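# Spell the slip's code with tiles in the board rail

## Task

Push letter tiles all the way into the board's empty rail so the rail reads the code printed on the slip. The board is loose, so at the end it must stand entirely on the table on its own, at the same uprightness as at the start. Nothing may count on the robot holding it there.

## Robot and tools

ROBOT. Two arms, left_arm and right_arm, each with six revolute joints and a parallel two-finger gripper. The URDF root of left_arm sits at (+0.016, +0.361, 0) m and that of right_arm at (+0.038, -0.291, 0) m, each turned slightly about z. The arm names are labels only and do not tell you which side of a picture an arm is on.

SCENE FRAME. Origin on the table top midway between the arms; +z up, +x forward over the table, left_arm on the +y side. Gripper fingers point along the gripper's +z and spread along its y. end_effector_position is the point between the pads, under 1 cm behind the tips; the printed value can be off, more so at long reach.

JOINT ORDER (used in every row and every per-joint list): waist, shoulder, elbow, wrist pitch, wrist yaw, wrist roll. Ranges in rad: waist -2.618 to 3.054, shoulder 0.000 to 3.142, elbow 0.000 to 3.142, wrist pitch -1.571 to 1.571, wrist yaw -1.571 to 1.571, wrist roll -2.094 to 2.094. True stops may sit up to 0.036 rad off these.

execute_actions(actions). actions is a list of up to 15 actions; each action is a list of up to 15 rows; each row is 14 numbers in [-1, 1], always both arms: left_arm's six joint values then its opening, then right_arm's six joint values then its opening. One row lasts one control step (1/30 s); an action always runs 15 steps (0.5 s), repeating its last row if shorter. Joint values are offsets, not poses, measured from the angles at the start of that action (not from the previous row); for a call's first action, from the last reported angles. Scale: 1.0 equals 1.202 rad for the waist, 1.258 shoulder, 1.238 elbow, 2.073 wrist pitch, 2.022 for wrist yaw and wrist roll. Opening is absolute: +1 fully open, -1 closed. If an action would push any joint more than 0.036 rad outside its range, that action is rejected for both arms; a malformed action, or a first action failing that check, rejects the whole call with no motion. An empty list just reports state and images.

move(target, speed, blocking). target is one 14-number row laid out as above; its joint values are offsets from the Joint positions in the latest result that shows them, not from where the arm is when the move begins. Openings are sent at once. All joints travel so that they finish together, so grippers follow curves; paths last 0.5 to 10 s and stop at 10 s even if short. speed (0.01 to 2 rad/s, default 0.5) caps the joint with the longest travel. Moves do not avoid obstacles or the other arm; faster moves hit harder and aiming deeper past a contact presses harder. blocking=false returns after 0.5 s while motion continues; before any other move or execute_actions, use wait (wait(0) to poll) or stop. The extra "move:" line reports the ending (done, off_target, moving, held, fault), limits=held or limits=none, and each arm's joint furthest from target.

wait(seconds): 0 to 10 s, arms keep their last command; returns early if a running move finishes. stop(): brakes a running move; needs room, fingers keep going. zoom_image(camera, region): region [x0, y0, x1, y1] in pixels, at most 504 by 504. show_instructions(): shows the reference image (the letter rail manual). read_manual(section): licence texts, section "licences". finished_scene(scene): ends the current scene, given its number; irreversible and reports success.

CAMERAS, all 672x504: cam_head_left, cam_head_right, cam_low, cam_left_wrist, cam_right_wrist, returned in that order.

RESULT LINES. State line `left_arm: …` | `right_arm: …` with gripper position (m) and quat_wxyz. Joint positions and Joint velocities: per arm six joints (rad, rad/s), then finger-pad gap (m; 0.087 when fully open). Joint targets: what the joints are being driven toward now. grip_measured: measured opening on the command scale, each gripper off by up to about 1 mm. Joint torques: raw drive output, with offsets and noise. "joint sent to its limit": a joint was clipped at its stop (its absence does not prove room remains). "joint command not followed": the clearance check altered targets. FAULT, MOTOR HOT and OVER-TEMPERATURE FAULT lines report stops and heat.

MOTION LIMITS. Each step, the target sent to a joint stays within 0.202 rad (waist), 0.258 (shoulder), 0.238 (elbow), 0.573 (wrist pitch), 0.522 (wrist yaw and roll) of its measured angle, and targets are scaled back if they would put the gripper over 70 mm from where it is. So big offsets need several actions, and an unfinished motion may need re-commanding. Friction may leave a joint up to about 0.031 rad short; smaller commands may not move it.

GRIPPING. To hold a tile, command an opening roughly 0.02 below grip_measured; less margin grips more gently. Pads give about 20 N each; closing fast squeezes harder. Outside forces may briefly tug a held tile or shove loose objects.

AVOID. Knocking anything off the table, dropping tiles, slamming or shoving hard, letting the arms collide or press on each other, and tipping or dislodging the board. Release the tiles and pull back before ending so the board stands unaided. Holding loads heats motors: warning from 75 °C, a 10 s arm stop at 90 °C, and at 100 °C the arm goes limp and falls.

Each tool is called after "Call:" by a JSON object that holds its "name" and its "arguments".

Reference images:

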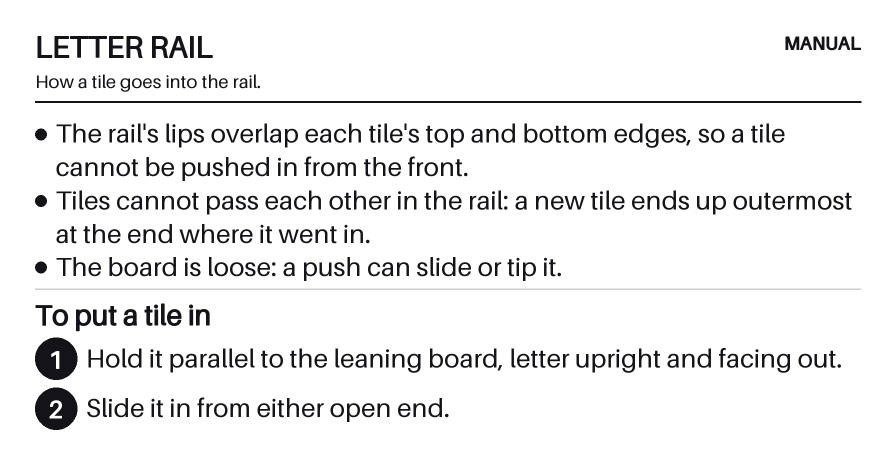

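## Session

Call:
{"name": "execute_actions", "arguments": {"actions": []}}

Scene clock: 0.00 s.
left_arm: end_effector_position=(+0.0954, +0.0073, +0.1414) grip_measured=+1.000 end_effector_quat_wxyz=(+0.285, +0.063, +0.838, -0.461) | right_arm: end_effector_position=(+0.0144, -0.7210, +0.3678) grip_measured=+0.995 end_effector_quat_wxyz=(+0.530, +0.813, -0.013, -0.239)
Joint names: [waist, shoulder, elbow, wrist pitch, wrist yaw, wrist roll]
Joint positions: left_arm=[-1.317  1.118  0.541  0.137 -0.259 -1.062  0.087] | right_arm=[-1.421  1.364  1.509 -0.513  0.449  1.329  0.087]
Joint velocities: left_arm=[-0.002 -0.007 -0.012 -0.037 -0.022  0.051  0.   ] | right_arm=[-0.022 -0.012 -0.022  0.022 -0.007  0.022 -0.   ]
Joint torques (N m, as the arm reports them, + toward a larger angle): no reading
Motor temperatures (°C, as the motors report them): left_arm=[27 26 25 28 27 27] | right_arm=[27 28 27 27 25 25]
Joint targets: left_arm=[-1.317 1.118 0.541 0.137 -0.259 -1.062] | right_arm=[-1.421 1.364 1.509 -0.513 0.449 1.329]

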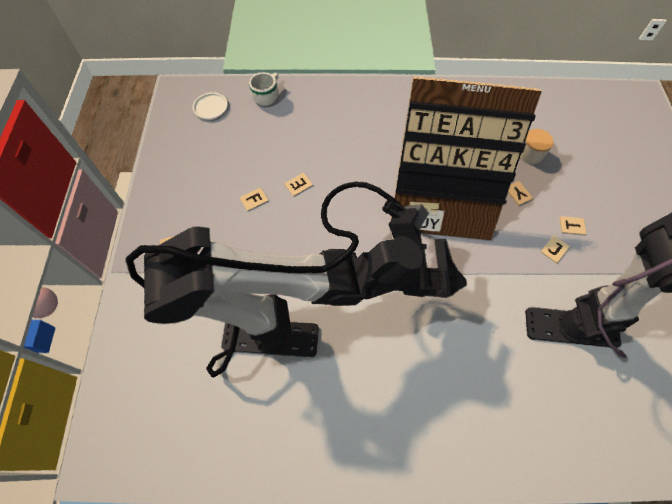

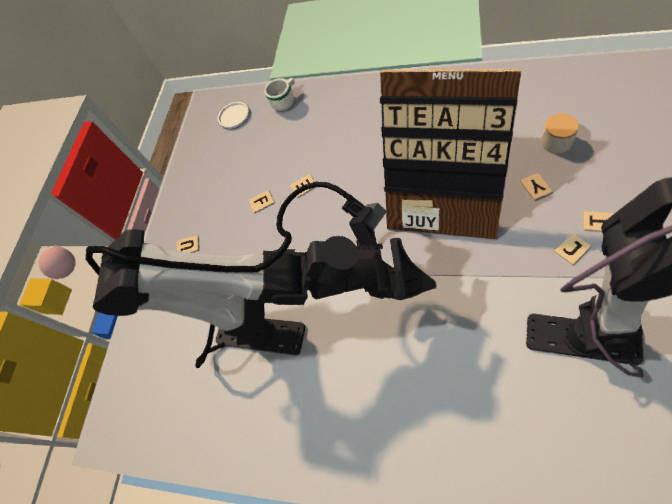

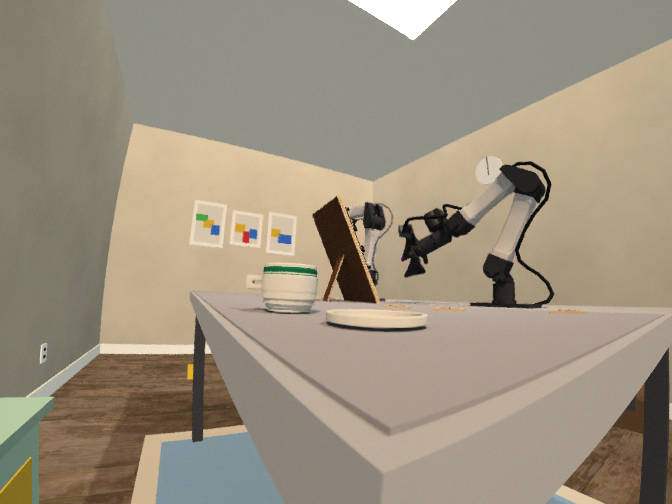

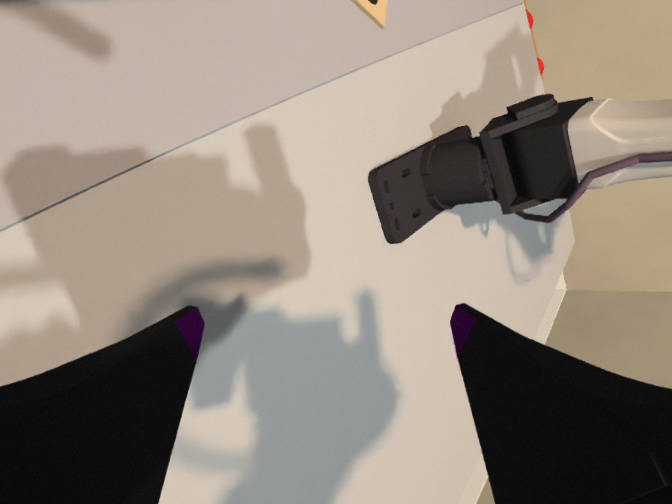

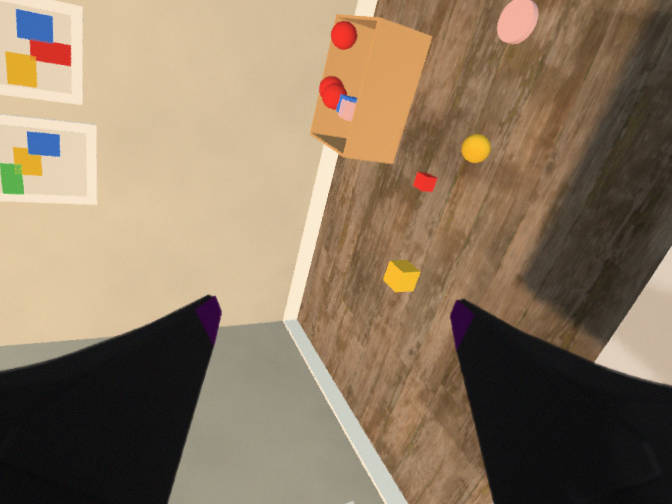

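Call:
{"name": "zoom_image", "arguments": {"camera": "cam_head_right", "region": [360,60,640,280]}}

Call:
{"name": "zoom_image", "arguments": {"camera": "cam_low", "region": [280,170,600,330]}}

Call:
{"name": "zoom_image", "arguments": {"camera": "cam_head_left", "region": [360,60,640,280]}}

Region (360, 60, 640, 280) of cam_head_right's 672x504 image, scaled by 1.800, with more detail than that image has; it fills the top 396 rows of this view, and the rest is white.

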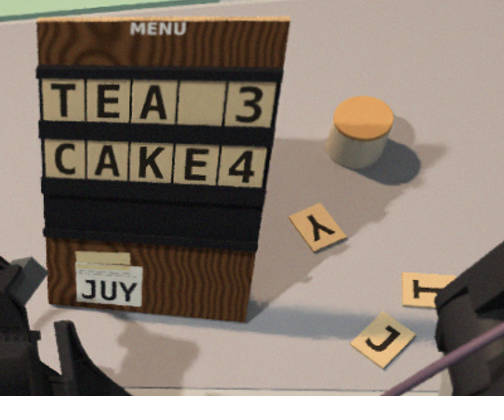

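Region (280, 170, 600, 330) of cam_low's 672x504 image, scaled by 1.575, with more detail than that image has.

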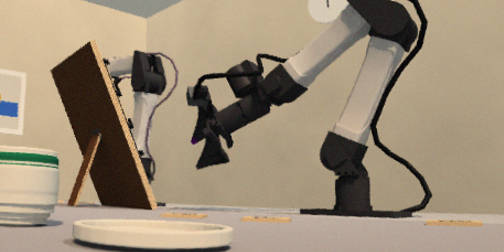

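Region (360, 60, 640, 280) of cam_head_left's 672x504 image, scaled by 1.800, with more detail than that image has; it fills the top 396 rows of this view, and the rest is white.

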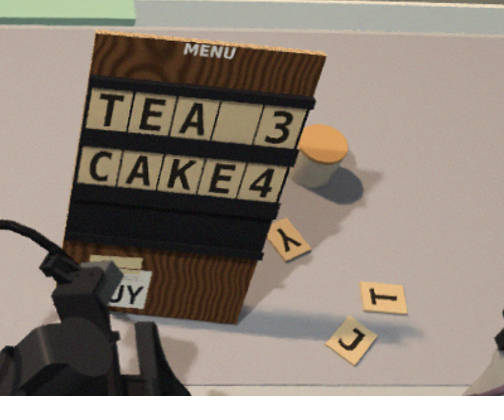

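Call:
{"name": "move", "arguments": {"target": [0,-0.412,0.128,-0.452,0.128,0.525,1,1,-0.289,-0.330,-0.138,-0.222,-0.657,1], "speed": 1}}

Call:
{"name": "move", "arguments": {"target": [1,0,0,0,0,0,1,0.275,0,0,0,0,0,1], "speed": 1}}

Call:
{"name": "move", "arguments": {"target": [0.65,0.318,0.323,0,0,0,1,0,0,0,0,0,0,1], "speed": 1}}

Scene clock: 3.13 s.
left_arm: end_effector_position=(+0.0576, +0.1598, +0.1473) grip_measured=+1.000 end_effector_quat_wxyz=(+0.324, +0.574, +0.706, -0.260) | right_arm: end_effector_position=(+0.3081, -0.3883, +0.2351) grip_measured=+0.995 end_effector_quat_wxyz=(+0.427, +0.159, +0.887, -0.077)
Joint names: [waist, shoulder, elbow, wrist pitch, wrist yaw, wrist roll]
Joint positions: left_arm=[-1.317  0.615  0.682 -0.782 -0.013 -0.006  0.087] | right_arm=[-0.227  1.017  1.122 -0.779  0.013  0.01   0.087]
Joint velocities: left_arm=[-0.017 -0.012 -0.012  0.022  0.066  0.007  0.   ] | right_arm=[ 0.007 -0.012  0.007  0.022 -0.051 -0.095 -0.001]
Joint torques (N m, as the arm reports them, + toward a larger angle): left_arm=[-0.35 -0.7  10.66  1.83  0.13 -0.08] | right_arm=[ 0.79 -4.2   5.95  1.44 -0.16 -0.2 ]
Motor temperatures (°C, as the motors report them): left_arm=[27 26 26 29 27 27] | right_arm=[27 29 27 28 25 25]
Joint targets: left_arm=[-1.317 0.599 0.699 -0.800 -0.000 -0.000] | right_arm=[-0.218 1.001 1.101 -0.799 0.000 0.000]
move: off_target (right_arm); limits=none; left_arm: farthest joint: the wrist pitch, 0.018 radians from its target (0.937 radians at the start); right_arm: farthest joint: the elbow, 0.021 radians from its target (0.409 radians at the start)

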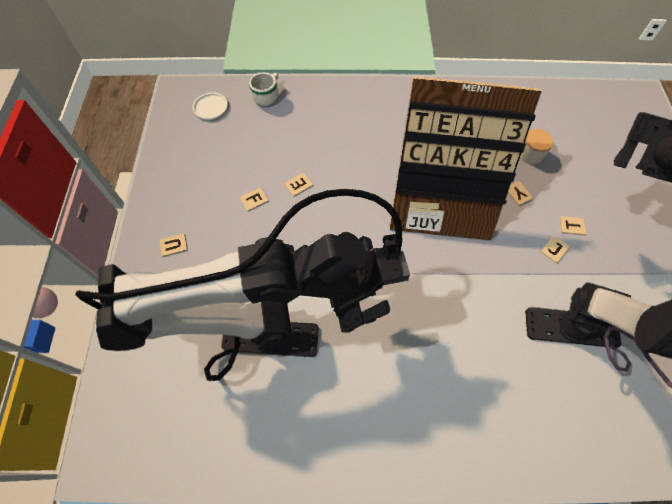

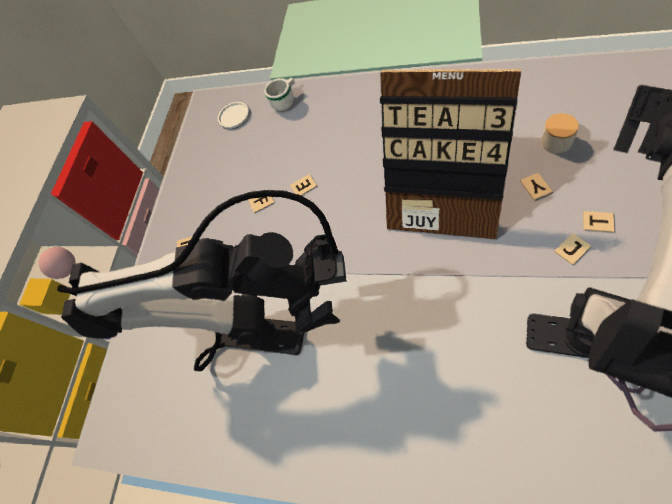

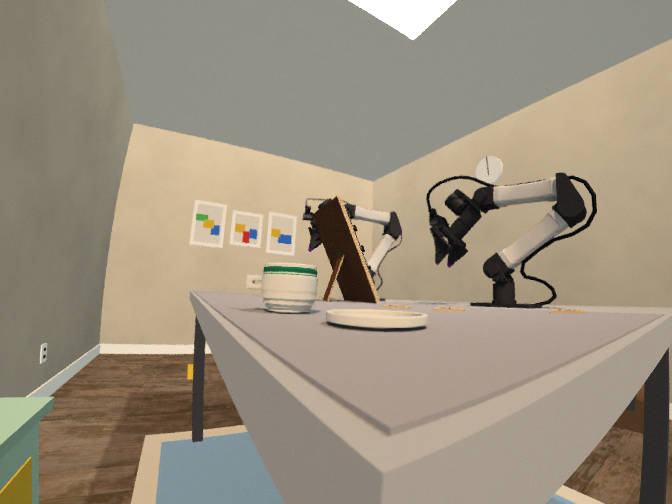

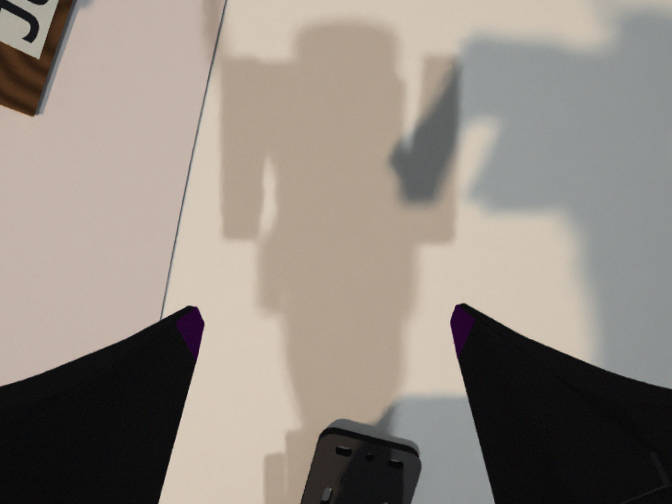

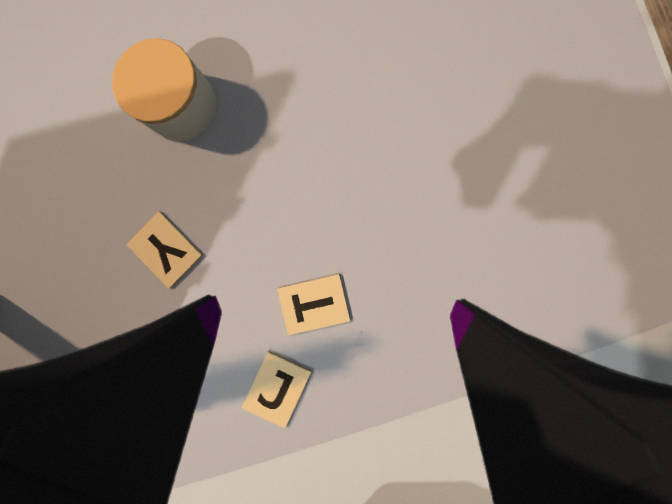

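Scene clock: 4.83 s.
left_arm: end_effector_position=(+0.2189, +0.3251, +0.1474) grip_measured=+1.000 end_effector_quat_wxyz=(+0.414, +0.079, +0.906, -0.035) | right_arm: end_effector_position=(+0.3252, -0.2981, +0.2353) grip_measured=+0.995 end_effector_quat_wxyz=(+0.434, +0.016, +0.901, -0.008)
Joint names: [waist, shoulder, elbow, wrist pitch, wrist yaw, wrist roll]
Joint positions: left_arm=[-0.126  0.615  0.682 -0.781 -0.012 -0.006  0.087] | right_arm=[ 0.094  1.017  1.122 -0.778  0.013  0.01   0.087]
Joint velocities: left_arm=[ 0.002  0.007  0.002  0.007 -0.037 -0.007  0.   ] | right_arm=[ 0.002 -0.012  0.002 -0.022  0.007 -0.11  -0.   ]
Joint torques (N m, as the arm reports them, + toward a larger angle): left_arm=[ 0.44  0.54  9.01  2.   -0.03 -0.15] | right_arm=[ 1.02 -2.62  7.81  1.67  0.05 -0.14]
Motor temperatures (°C, as the motors report them): left_arm=[27 26 26 29 27 27] | right_arm=[27 29 28 29 25 25]
Joint targets: left_arm=[-0.115 0.615 0.682 -0.782 -0.013 -0.006] | right_arm=[0.103 1.017 1.122 -0.779 0.013 0.010]
move: done; limits=none; left_arm: farthest joint: the waist, 0.011 radians from its target (1.202 radians at the start); right_arm: farthest joint: the waist, 0.010 radians from its target (0.331 radians at the start)

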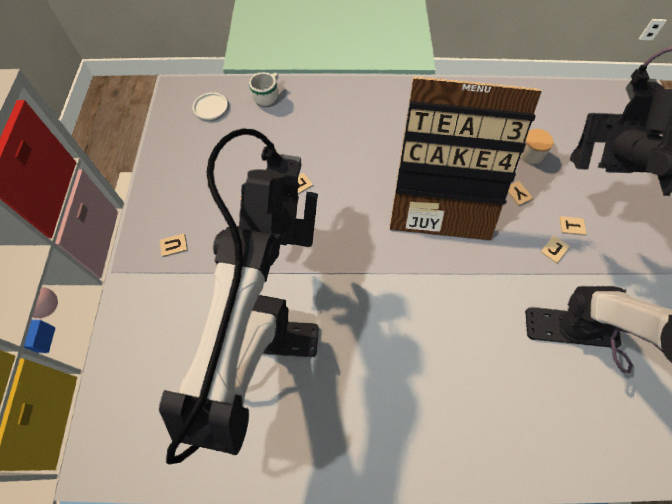

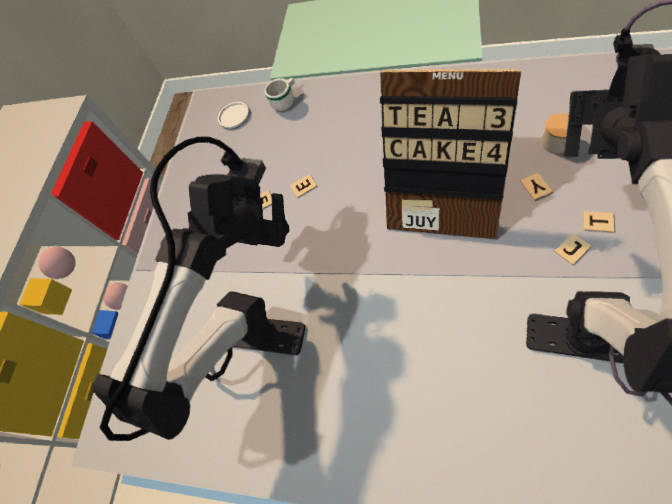

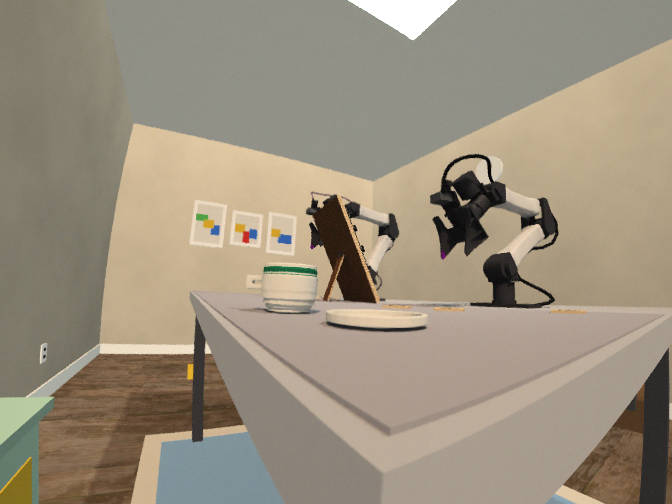

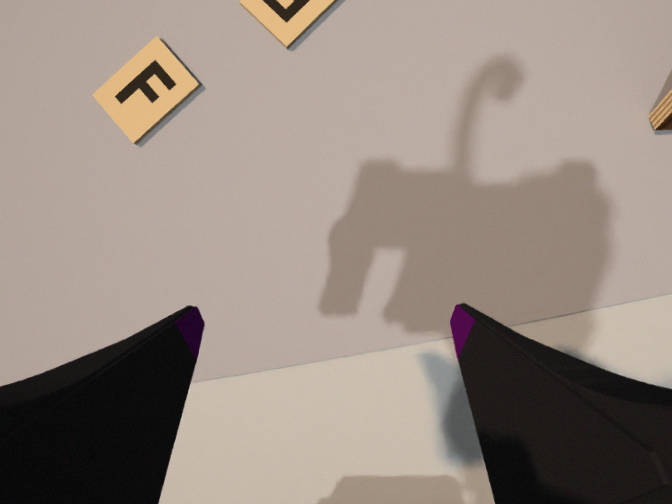

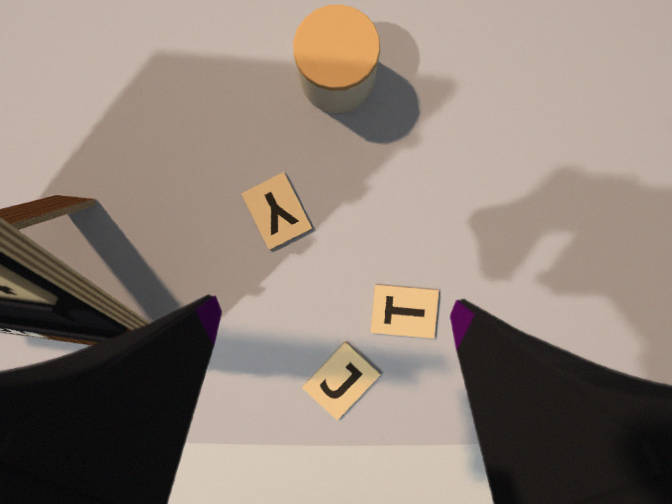

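Scene clock: 6.10 s.
left_arm: end_effector_position=(+0.2489, +0.5175, +0.2182) grip_measured=+1.000 end_effector_quat_wxyz=(+0.401, -0.267, +0.868, +0.124) | right_arm: end_effector_position=(+0.3254, -0.2981, +0.2355) grip_measured=+0.995 end_effector_quat_wxyz=(+0.434, +0.016, +0.901, -0.008)
Joint names: [waist, shoulder, elbow, wrist pitch, wrist yaw, wrist roll]
Joint positions: left_arm=[ 0.646  0.997  1.064 -0.772 -0.01  -0.006  0.087] | right_arm=[ 0.094  1.017  1.122 -0.777  0.013  0.01   0.087]
Joint velocities: left_arm=[ 0.002 -0.007 -0.017  0.022 -0.037 -0.007  0.   ] | right_arm=[ 0.002 -0.002  0.007  0.022 -0.037  0.007  0.001]
Joint torques (N m, as the arm reports them, + toward a larger angle): left_arm=[ 0.38 -0.77 10.83  1.92 -0.03 -0.14] | right_arm=[-0.11 -2.3   7.79  1.6   0.   -0.09]
Motor temperatures (°C, as the motors report them): left_arm=[27 26 27 30 27 27] | right_arm=[27 29 28 29 25 25]
Joint targets: left_arm=[0.656 1.014 1.082 -0.782 -0.012 -0.006] | right_arm=[0.094 1.017 1.122 -0.778 0.013 0.010]
move: done; limits=none; left_arm: farthest joint: the shoulder, 0.018 radians from its target (0.401 radians at the start); right_arm: farthest joint: the wrist pitch, 0.001 radians from its target (0.000 radians at the start)

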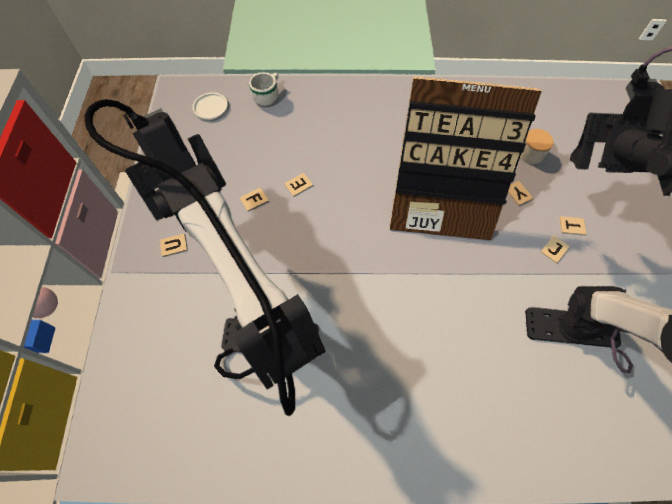

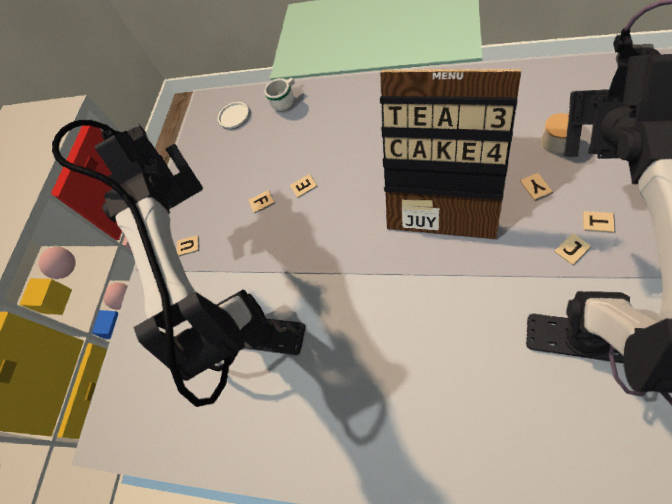

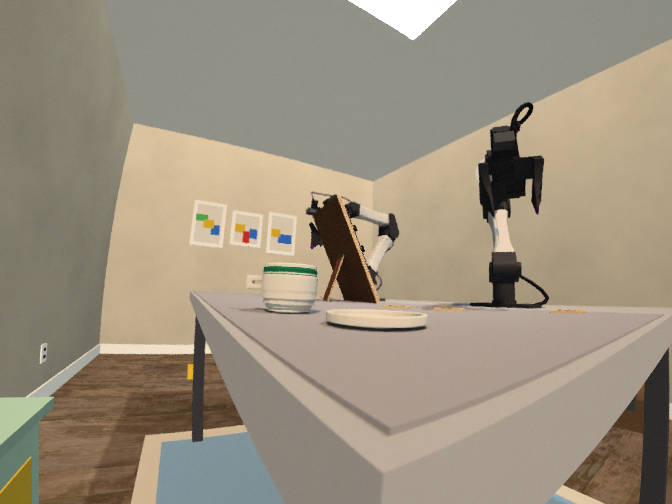

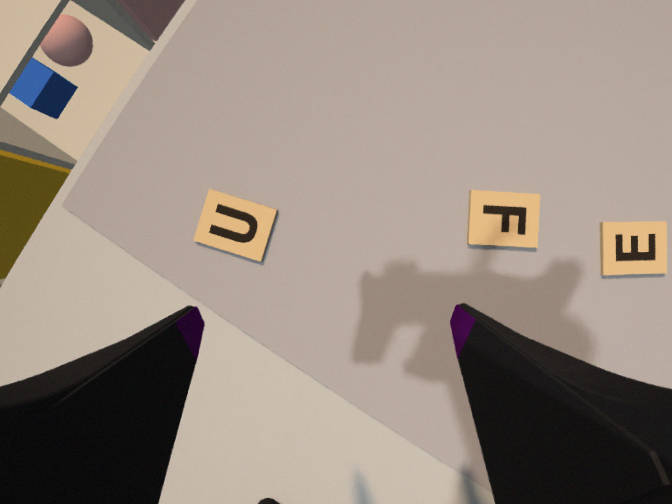

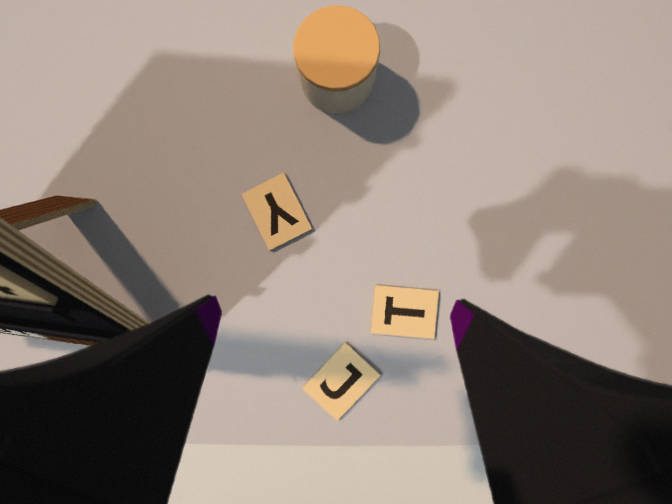

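Call:
{"name": "move", "arguments": {"target": [0,0,0,0,0,0,1,0.164,0.855,0.42,-0.172,-0.012,-0.167,0.4], "speed": 0.8}}

Scene clock: 9.03 s.
left_arm: end_effector_position=(+0.2489, +0.5175, +0.2182) grip_measured=+1.000 end_effector_quat_wxyz=(+0.401, -0.267, +0.868, +0.124) | right_arm: end_effector_position=(+0.3904, -0.2428, +0.0417) grip_measured=+0.400 end_effector_quat_wxyz=(-0.000, -0.242, +0.970, -0.000)
Joint names: [waist, shoulder, elbow, wrist pitch, wrist yaw, wrist roll]
Joint positions: left_arm=[ 0.646  0.997  1.064 -0.772 -0.01  -0.006  0.087] | right_arm=[ 0.284  2.081  1.63  -1.121  0.    -0.317  0.061]
Joint velocities: left_arm=[ 0.017 -0.002  0.002 -0.081 -0.022  0.007  0.   ] | right_arm=[-0.007  0.007  0.002 -0.007 -0.066  0.022 -0.002]
Joint torques (N m, as the arm reports them, + toward a larger angle): left_arm=[-0.34 -2.19  9.04  2.01 -0.01 -0.15] | right_arm=[  0.48 -11.39   7.61   0.15  -0.08  -0.13]
Motor temperatures (°C, as the motors report them): left_arm=[27 26 27 30 27 27] | right_arm=[27 29 29 29 25 25]
Joint targets: left_arm=[0.646 0.997 1.064 -0.772 -0.010 -0.006] | right_arm=[0.291 2.092 1.642 -1.134 -0.011 -0.327]
move: done; limits=none; left_arm: farthest joint: the waist, 0.000 radians from its target (0.000 radians at the start); right_arm: farthest joint: the wrist pitch, 0.013 radians from its target (0.357 radians at the start)

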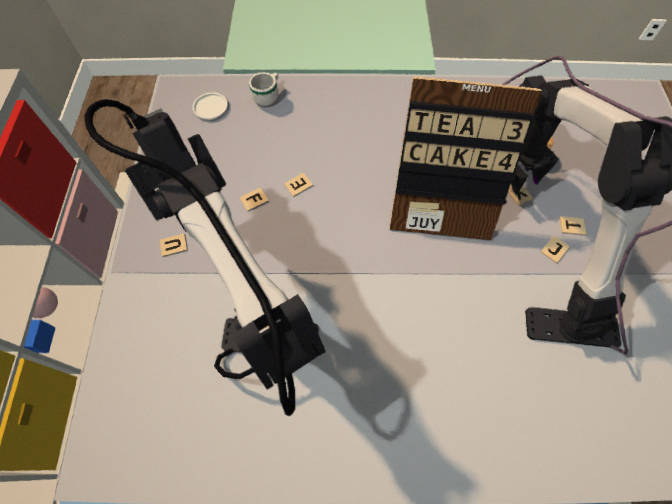

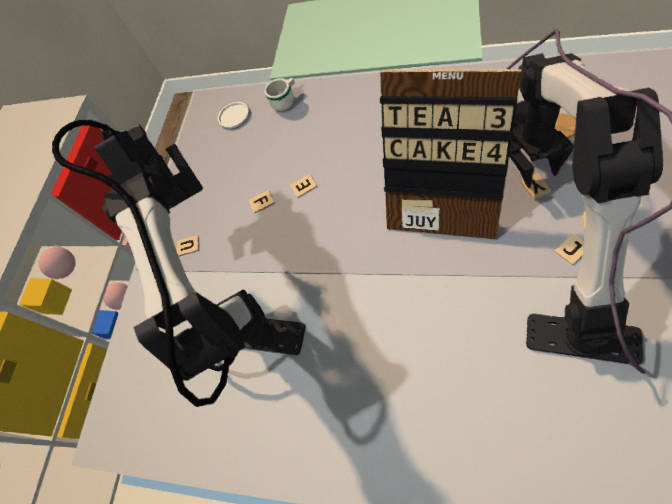

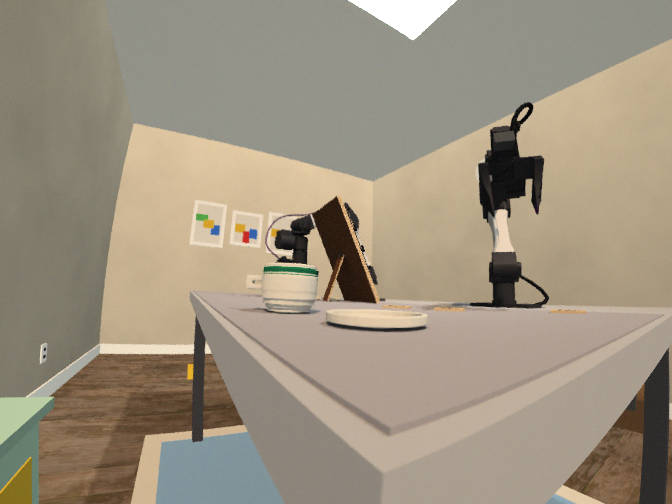

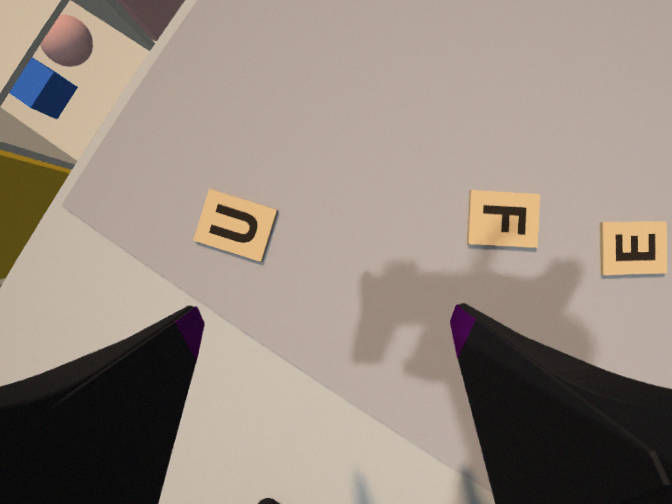

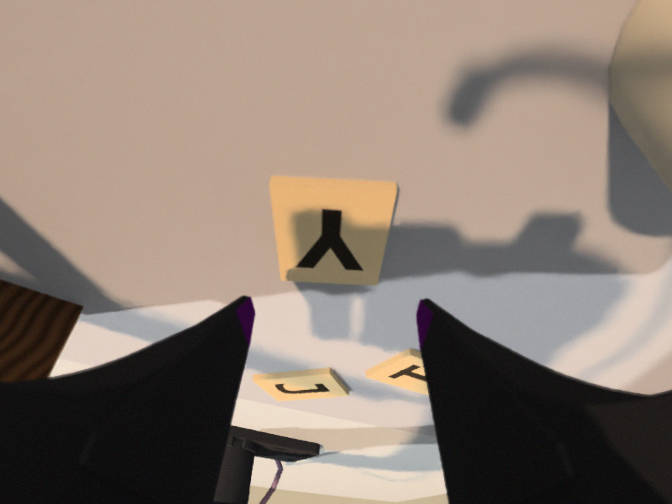

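Call:
{"name": "move", "arguments": {"target": [0,0,0,0,0,0,1,0,0.039,-0.083,0.066,0,0,0.4], "speed": 0.2}}

Scene clock: 10.17 s.
left_arm: end_effector_position=(+0.2489, +0.5175, +0.2182) grip_measured=+1.000 end_effector_quat_wxyz=(+0.401, -0.267, +0.868, +0.124) | right_arm: end_effector_position=(+0.3908, -0.2429, +0.0119) grip_measured=+0.400 end_effector_quat_wxyz=(+0.003, -0.242, +0.970, -0.001)
Joint names: [waist, shoulder, elbow, wrist pitch, wrist yaw, wrist roll]
Joint positions: left_arm=[ 0.646  0.997  1.064 -0.772 -0.01  -0.006  0.087] | right_arm=[ 0.284  2.107  1.548 -1.007  0.001 -0.317  0.061]
Joint velocities: left_arm=[-0.007  0.012 -0.022 -0.007  0.022 -0.022  0.   ] | right_arm=[-0.002 -0.002  0.002  0.037  0.037 -0.066 -0.   ]
Joint torques (N m, as the arm reports them, + toward a larger angle): left_arm=[-0.34 -2.22  9.03  2.01 -0.01 -0.14] | right_arm=[ -0.06 -10.53   4.91   0.52  -0.09  -0.12]
Motor temperatures (°C, as the motors report them): left_arm=[27 26 27 30 27 27] | right_arm=[27 29 29 29 25 25]
Joint targets: left_arm=[0.646 0.997 1.064 -0.772 -0.010 -0.006] | right_arm=[0.284 2.130 1.527 -0.984 0.000 -0.317]
move: off_target (right_arm); limits=none; left_arm: farthest joint: the waist, 0.000 radians from its target (0.000 radians at the start); right_arm: farthest joint: the shoulder, 0.023 radians from its target (0.049 radians at the start)

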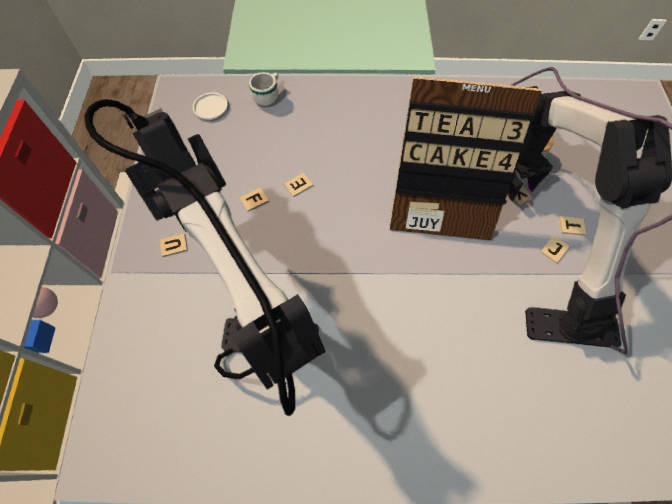

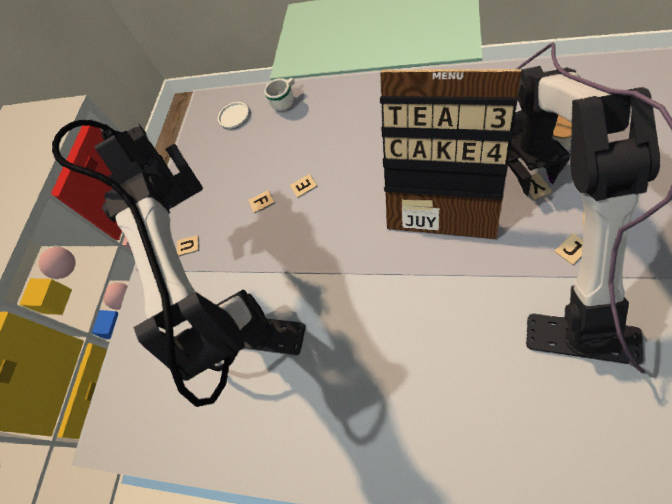

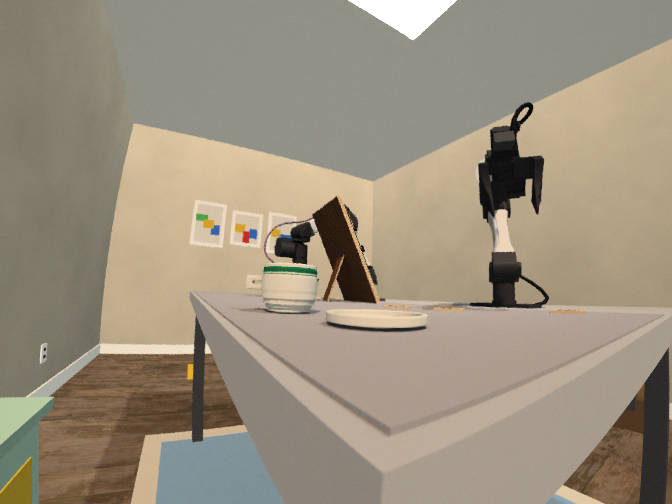

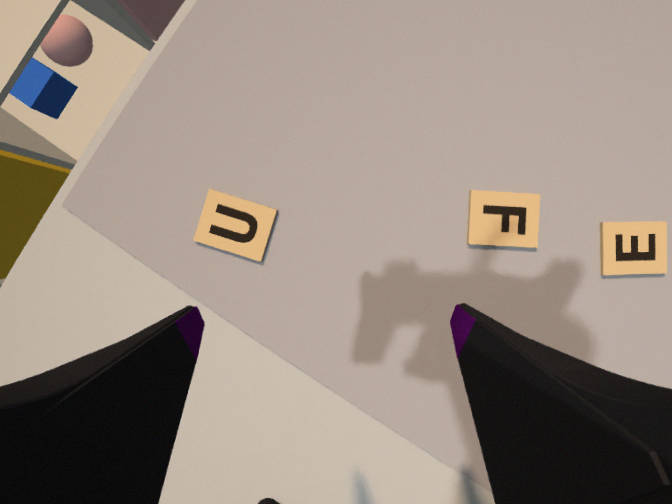

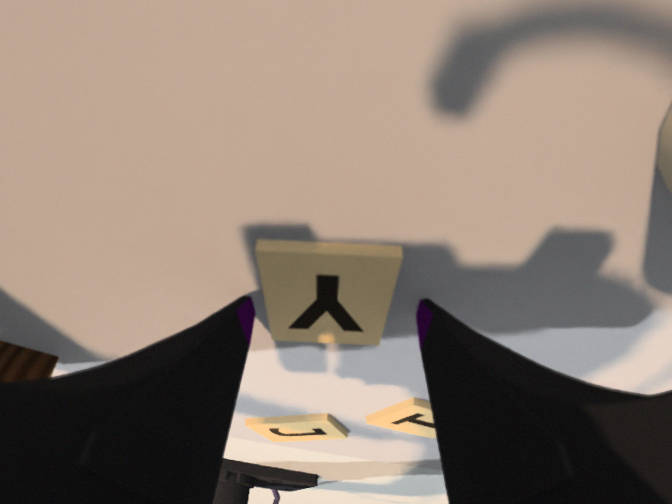

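Call:
{"name": "execute_actions", "arguments": {"actions": [[[0,0,0,0,0,0,1,0,0.02,0,0,0,0,0.4],[0,0,0,0,0,0,1,0,0.025,0,0,0,0,0.4],[0,0,0,0,0,0,1,0,0.032,0,0.01,0,0,0.4]],[[0,0,0,0,0,0,1,0,0.01,0,0,0,0,0.3],[0,0,0,0,0,0,1,0,0.01,0,0,0,0,0.2],[0,0,0,0,0,0,1,0,0.01,0,0,0,0,0.15],[0,0,0,0,0,0,1,0,0.01,0,0,0,0,0.1],[0,0,0,0,0,0,1,0,0.01,0,0,0,0,0.05],[0,0,0,0,0,0,1,0,0.01,0,0,0,0,0.0],[0,0,0,0,0,0,1,0,0.01,0,0,0,0,-0.05]]]}}

Scene clock: 11.30 s.
left_arm: end_effector_position=(+0.2489, +0.5175, +0.2182) grip_measured=+1.000 end_effector_quat_wxyz=(+0.401, -0.267, +0.868, +0.124) | right_arm: end_effector_position=(+0.3913, -0.2442, +0.0119) grip_measured=-0.022 end_effector_quat_wxyz=(+0.003, -0.242, +0.970, -0.004)
Joint names: [waist, shoulder, elbow, wrist pitch, wrist yaw, wrist roll]
Joint positions: left_arm=[ 0.646  0.997  1.064 -0.772 -0.01  -0.006  0.087] | right_arm=[ 0.284  2.107  1.548 -1.006  0.009 -0.317  0.043]
Joint velocities: left_arm=[-0.012  0.012 -0.007 -0.081 -0.037 -0.037  0.   ] | right_arm=[-0.027 -0.002 -0.002 -0.022 -0.022 -0.037  0.   ]
Joint torques (N m, as the arm reports them, + toward a larger angle): left_arm=[-0.35 -2.22  9.01  2.02 -0.01 -0.14] | right_arm=[ -0.25 -11.49   6.51   0.29  -0.14  -0.07]
Motor temperatures (°C, as the motors report them): left_arm=[27 26 27 31 27 27] | right_arm=[27 30 29 29 25 25]
Joint targets: left_arm=[0.646 0.997 1.064 -0.772 -0.010 -0.006] | right_arm=[0.284 2.119 1.548 -1.007 0.001 -0.317]

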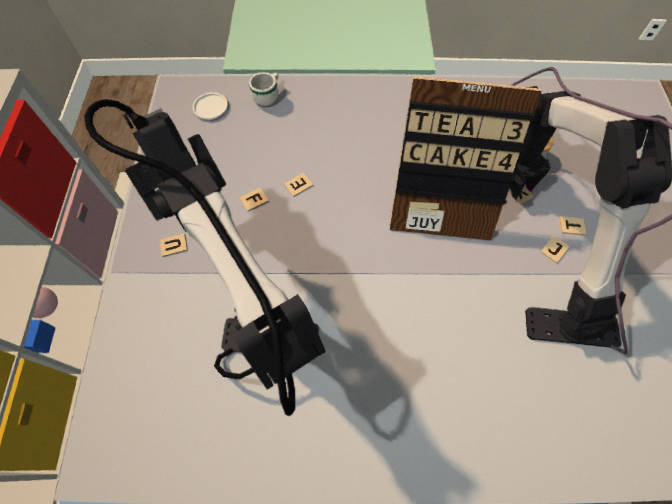

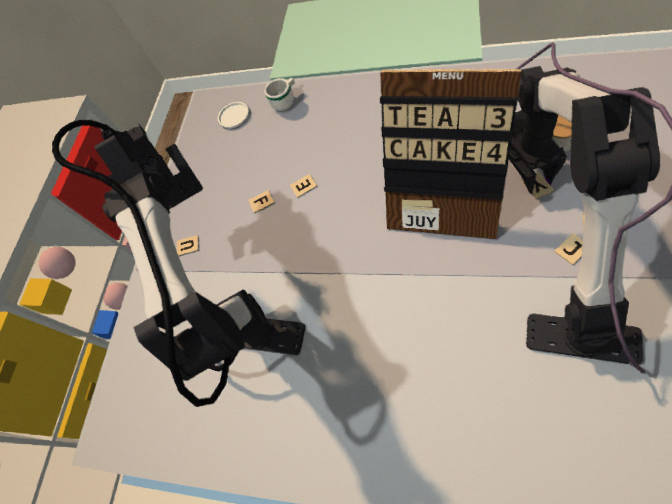

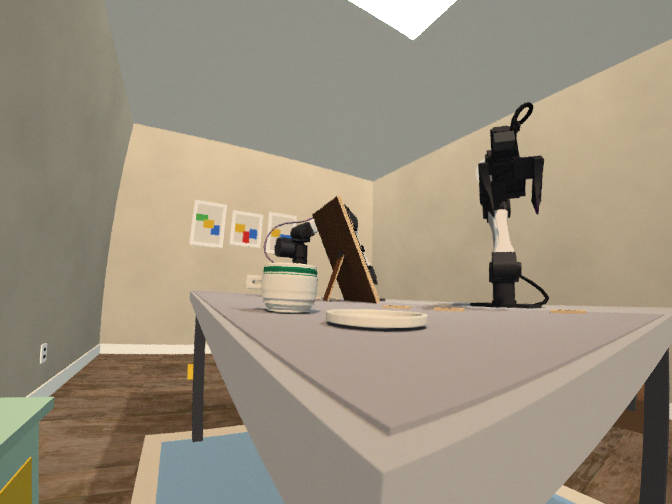

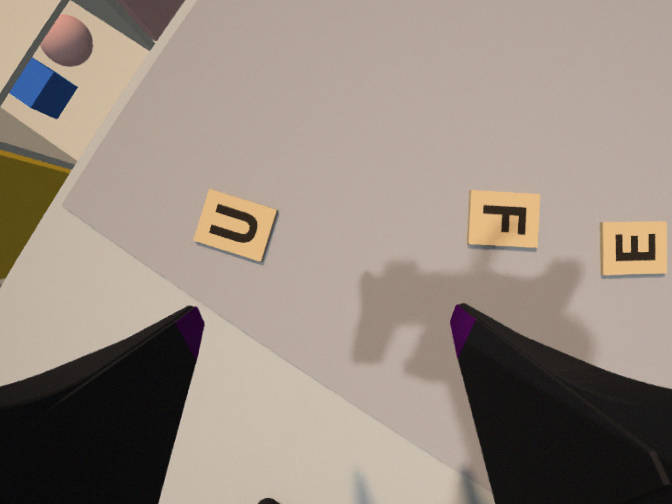

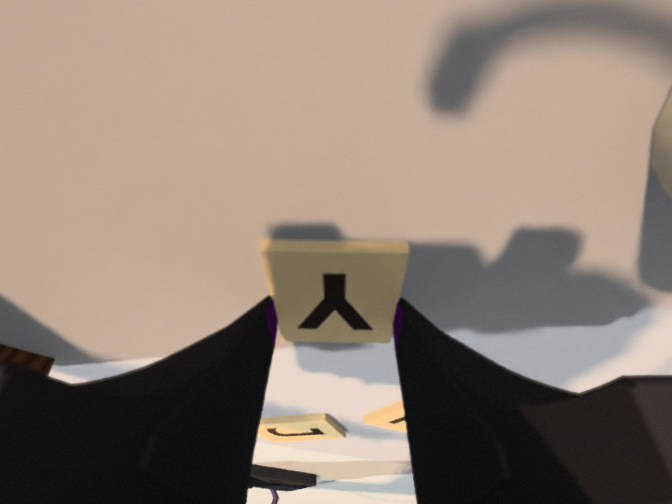

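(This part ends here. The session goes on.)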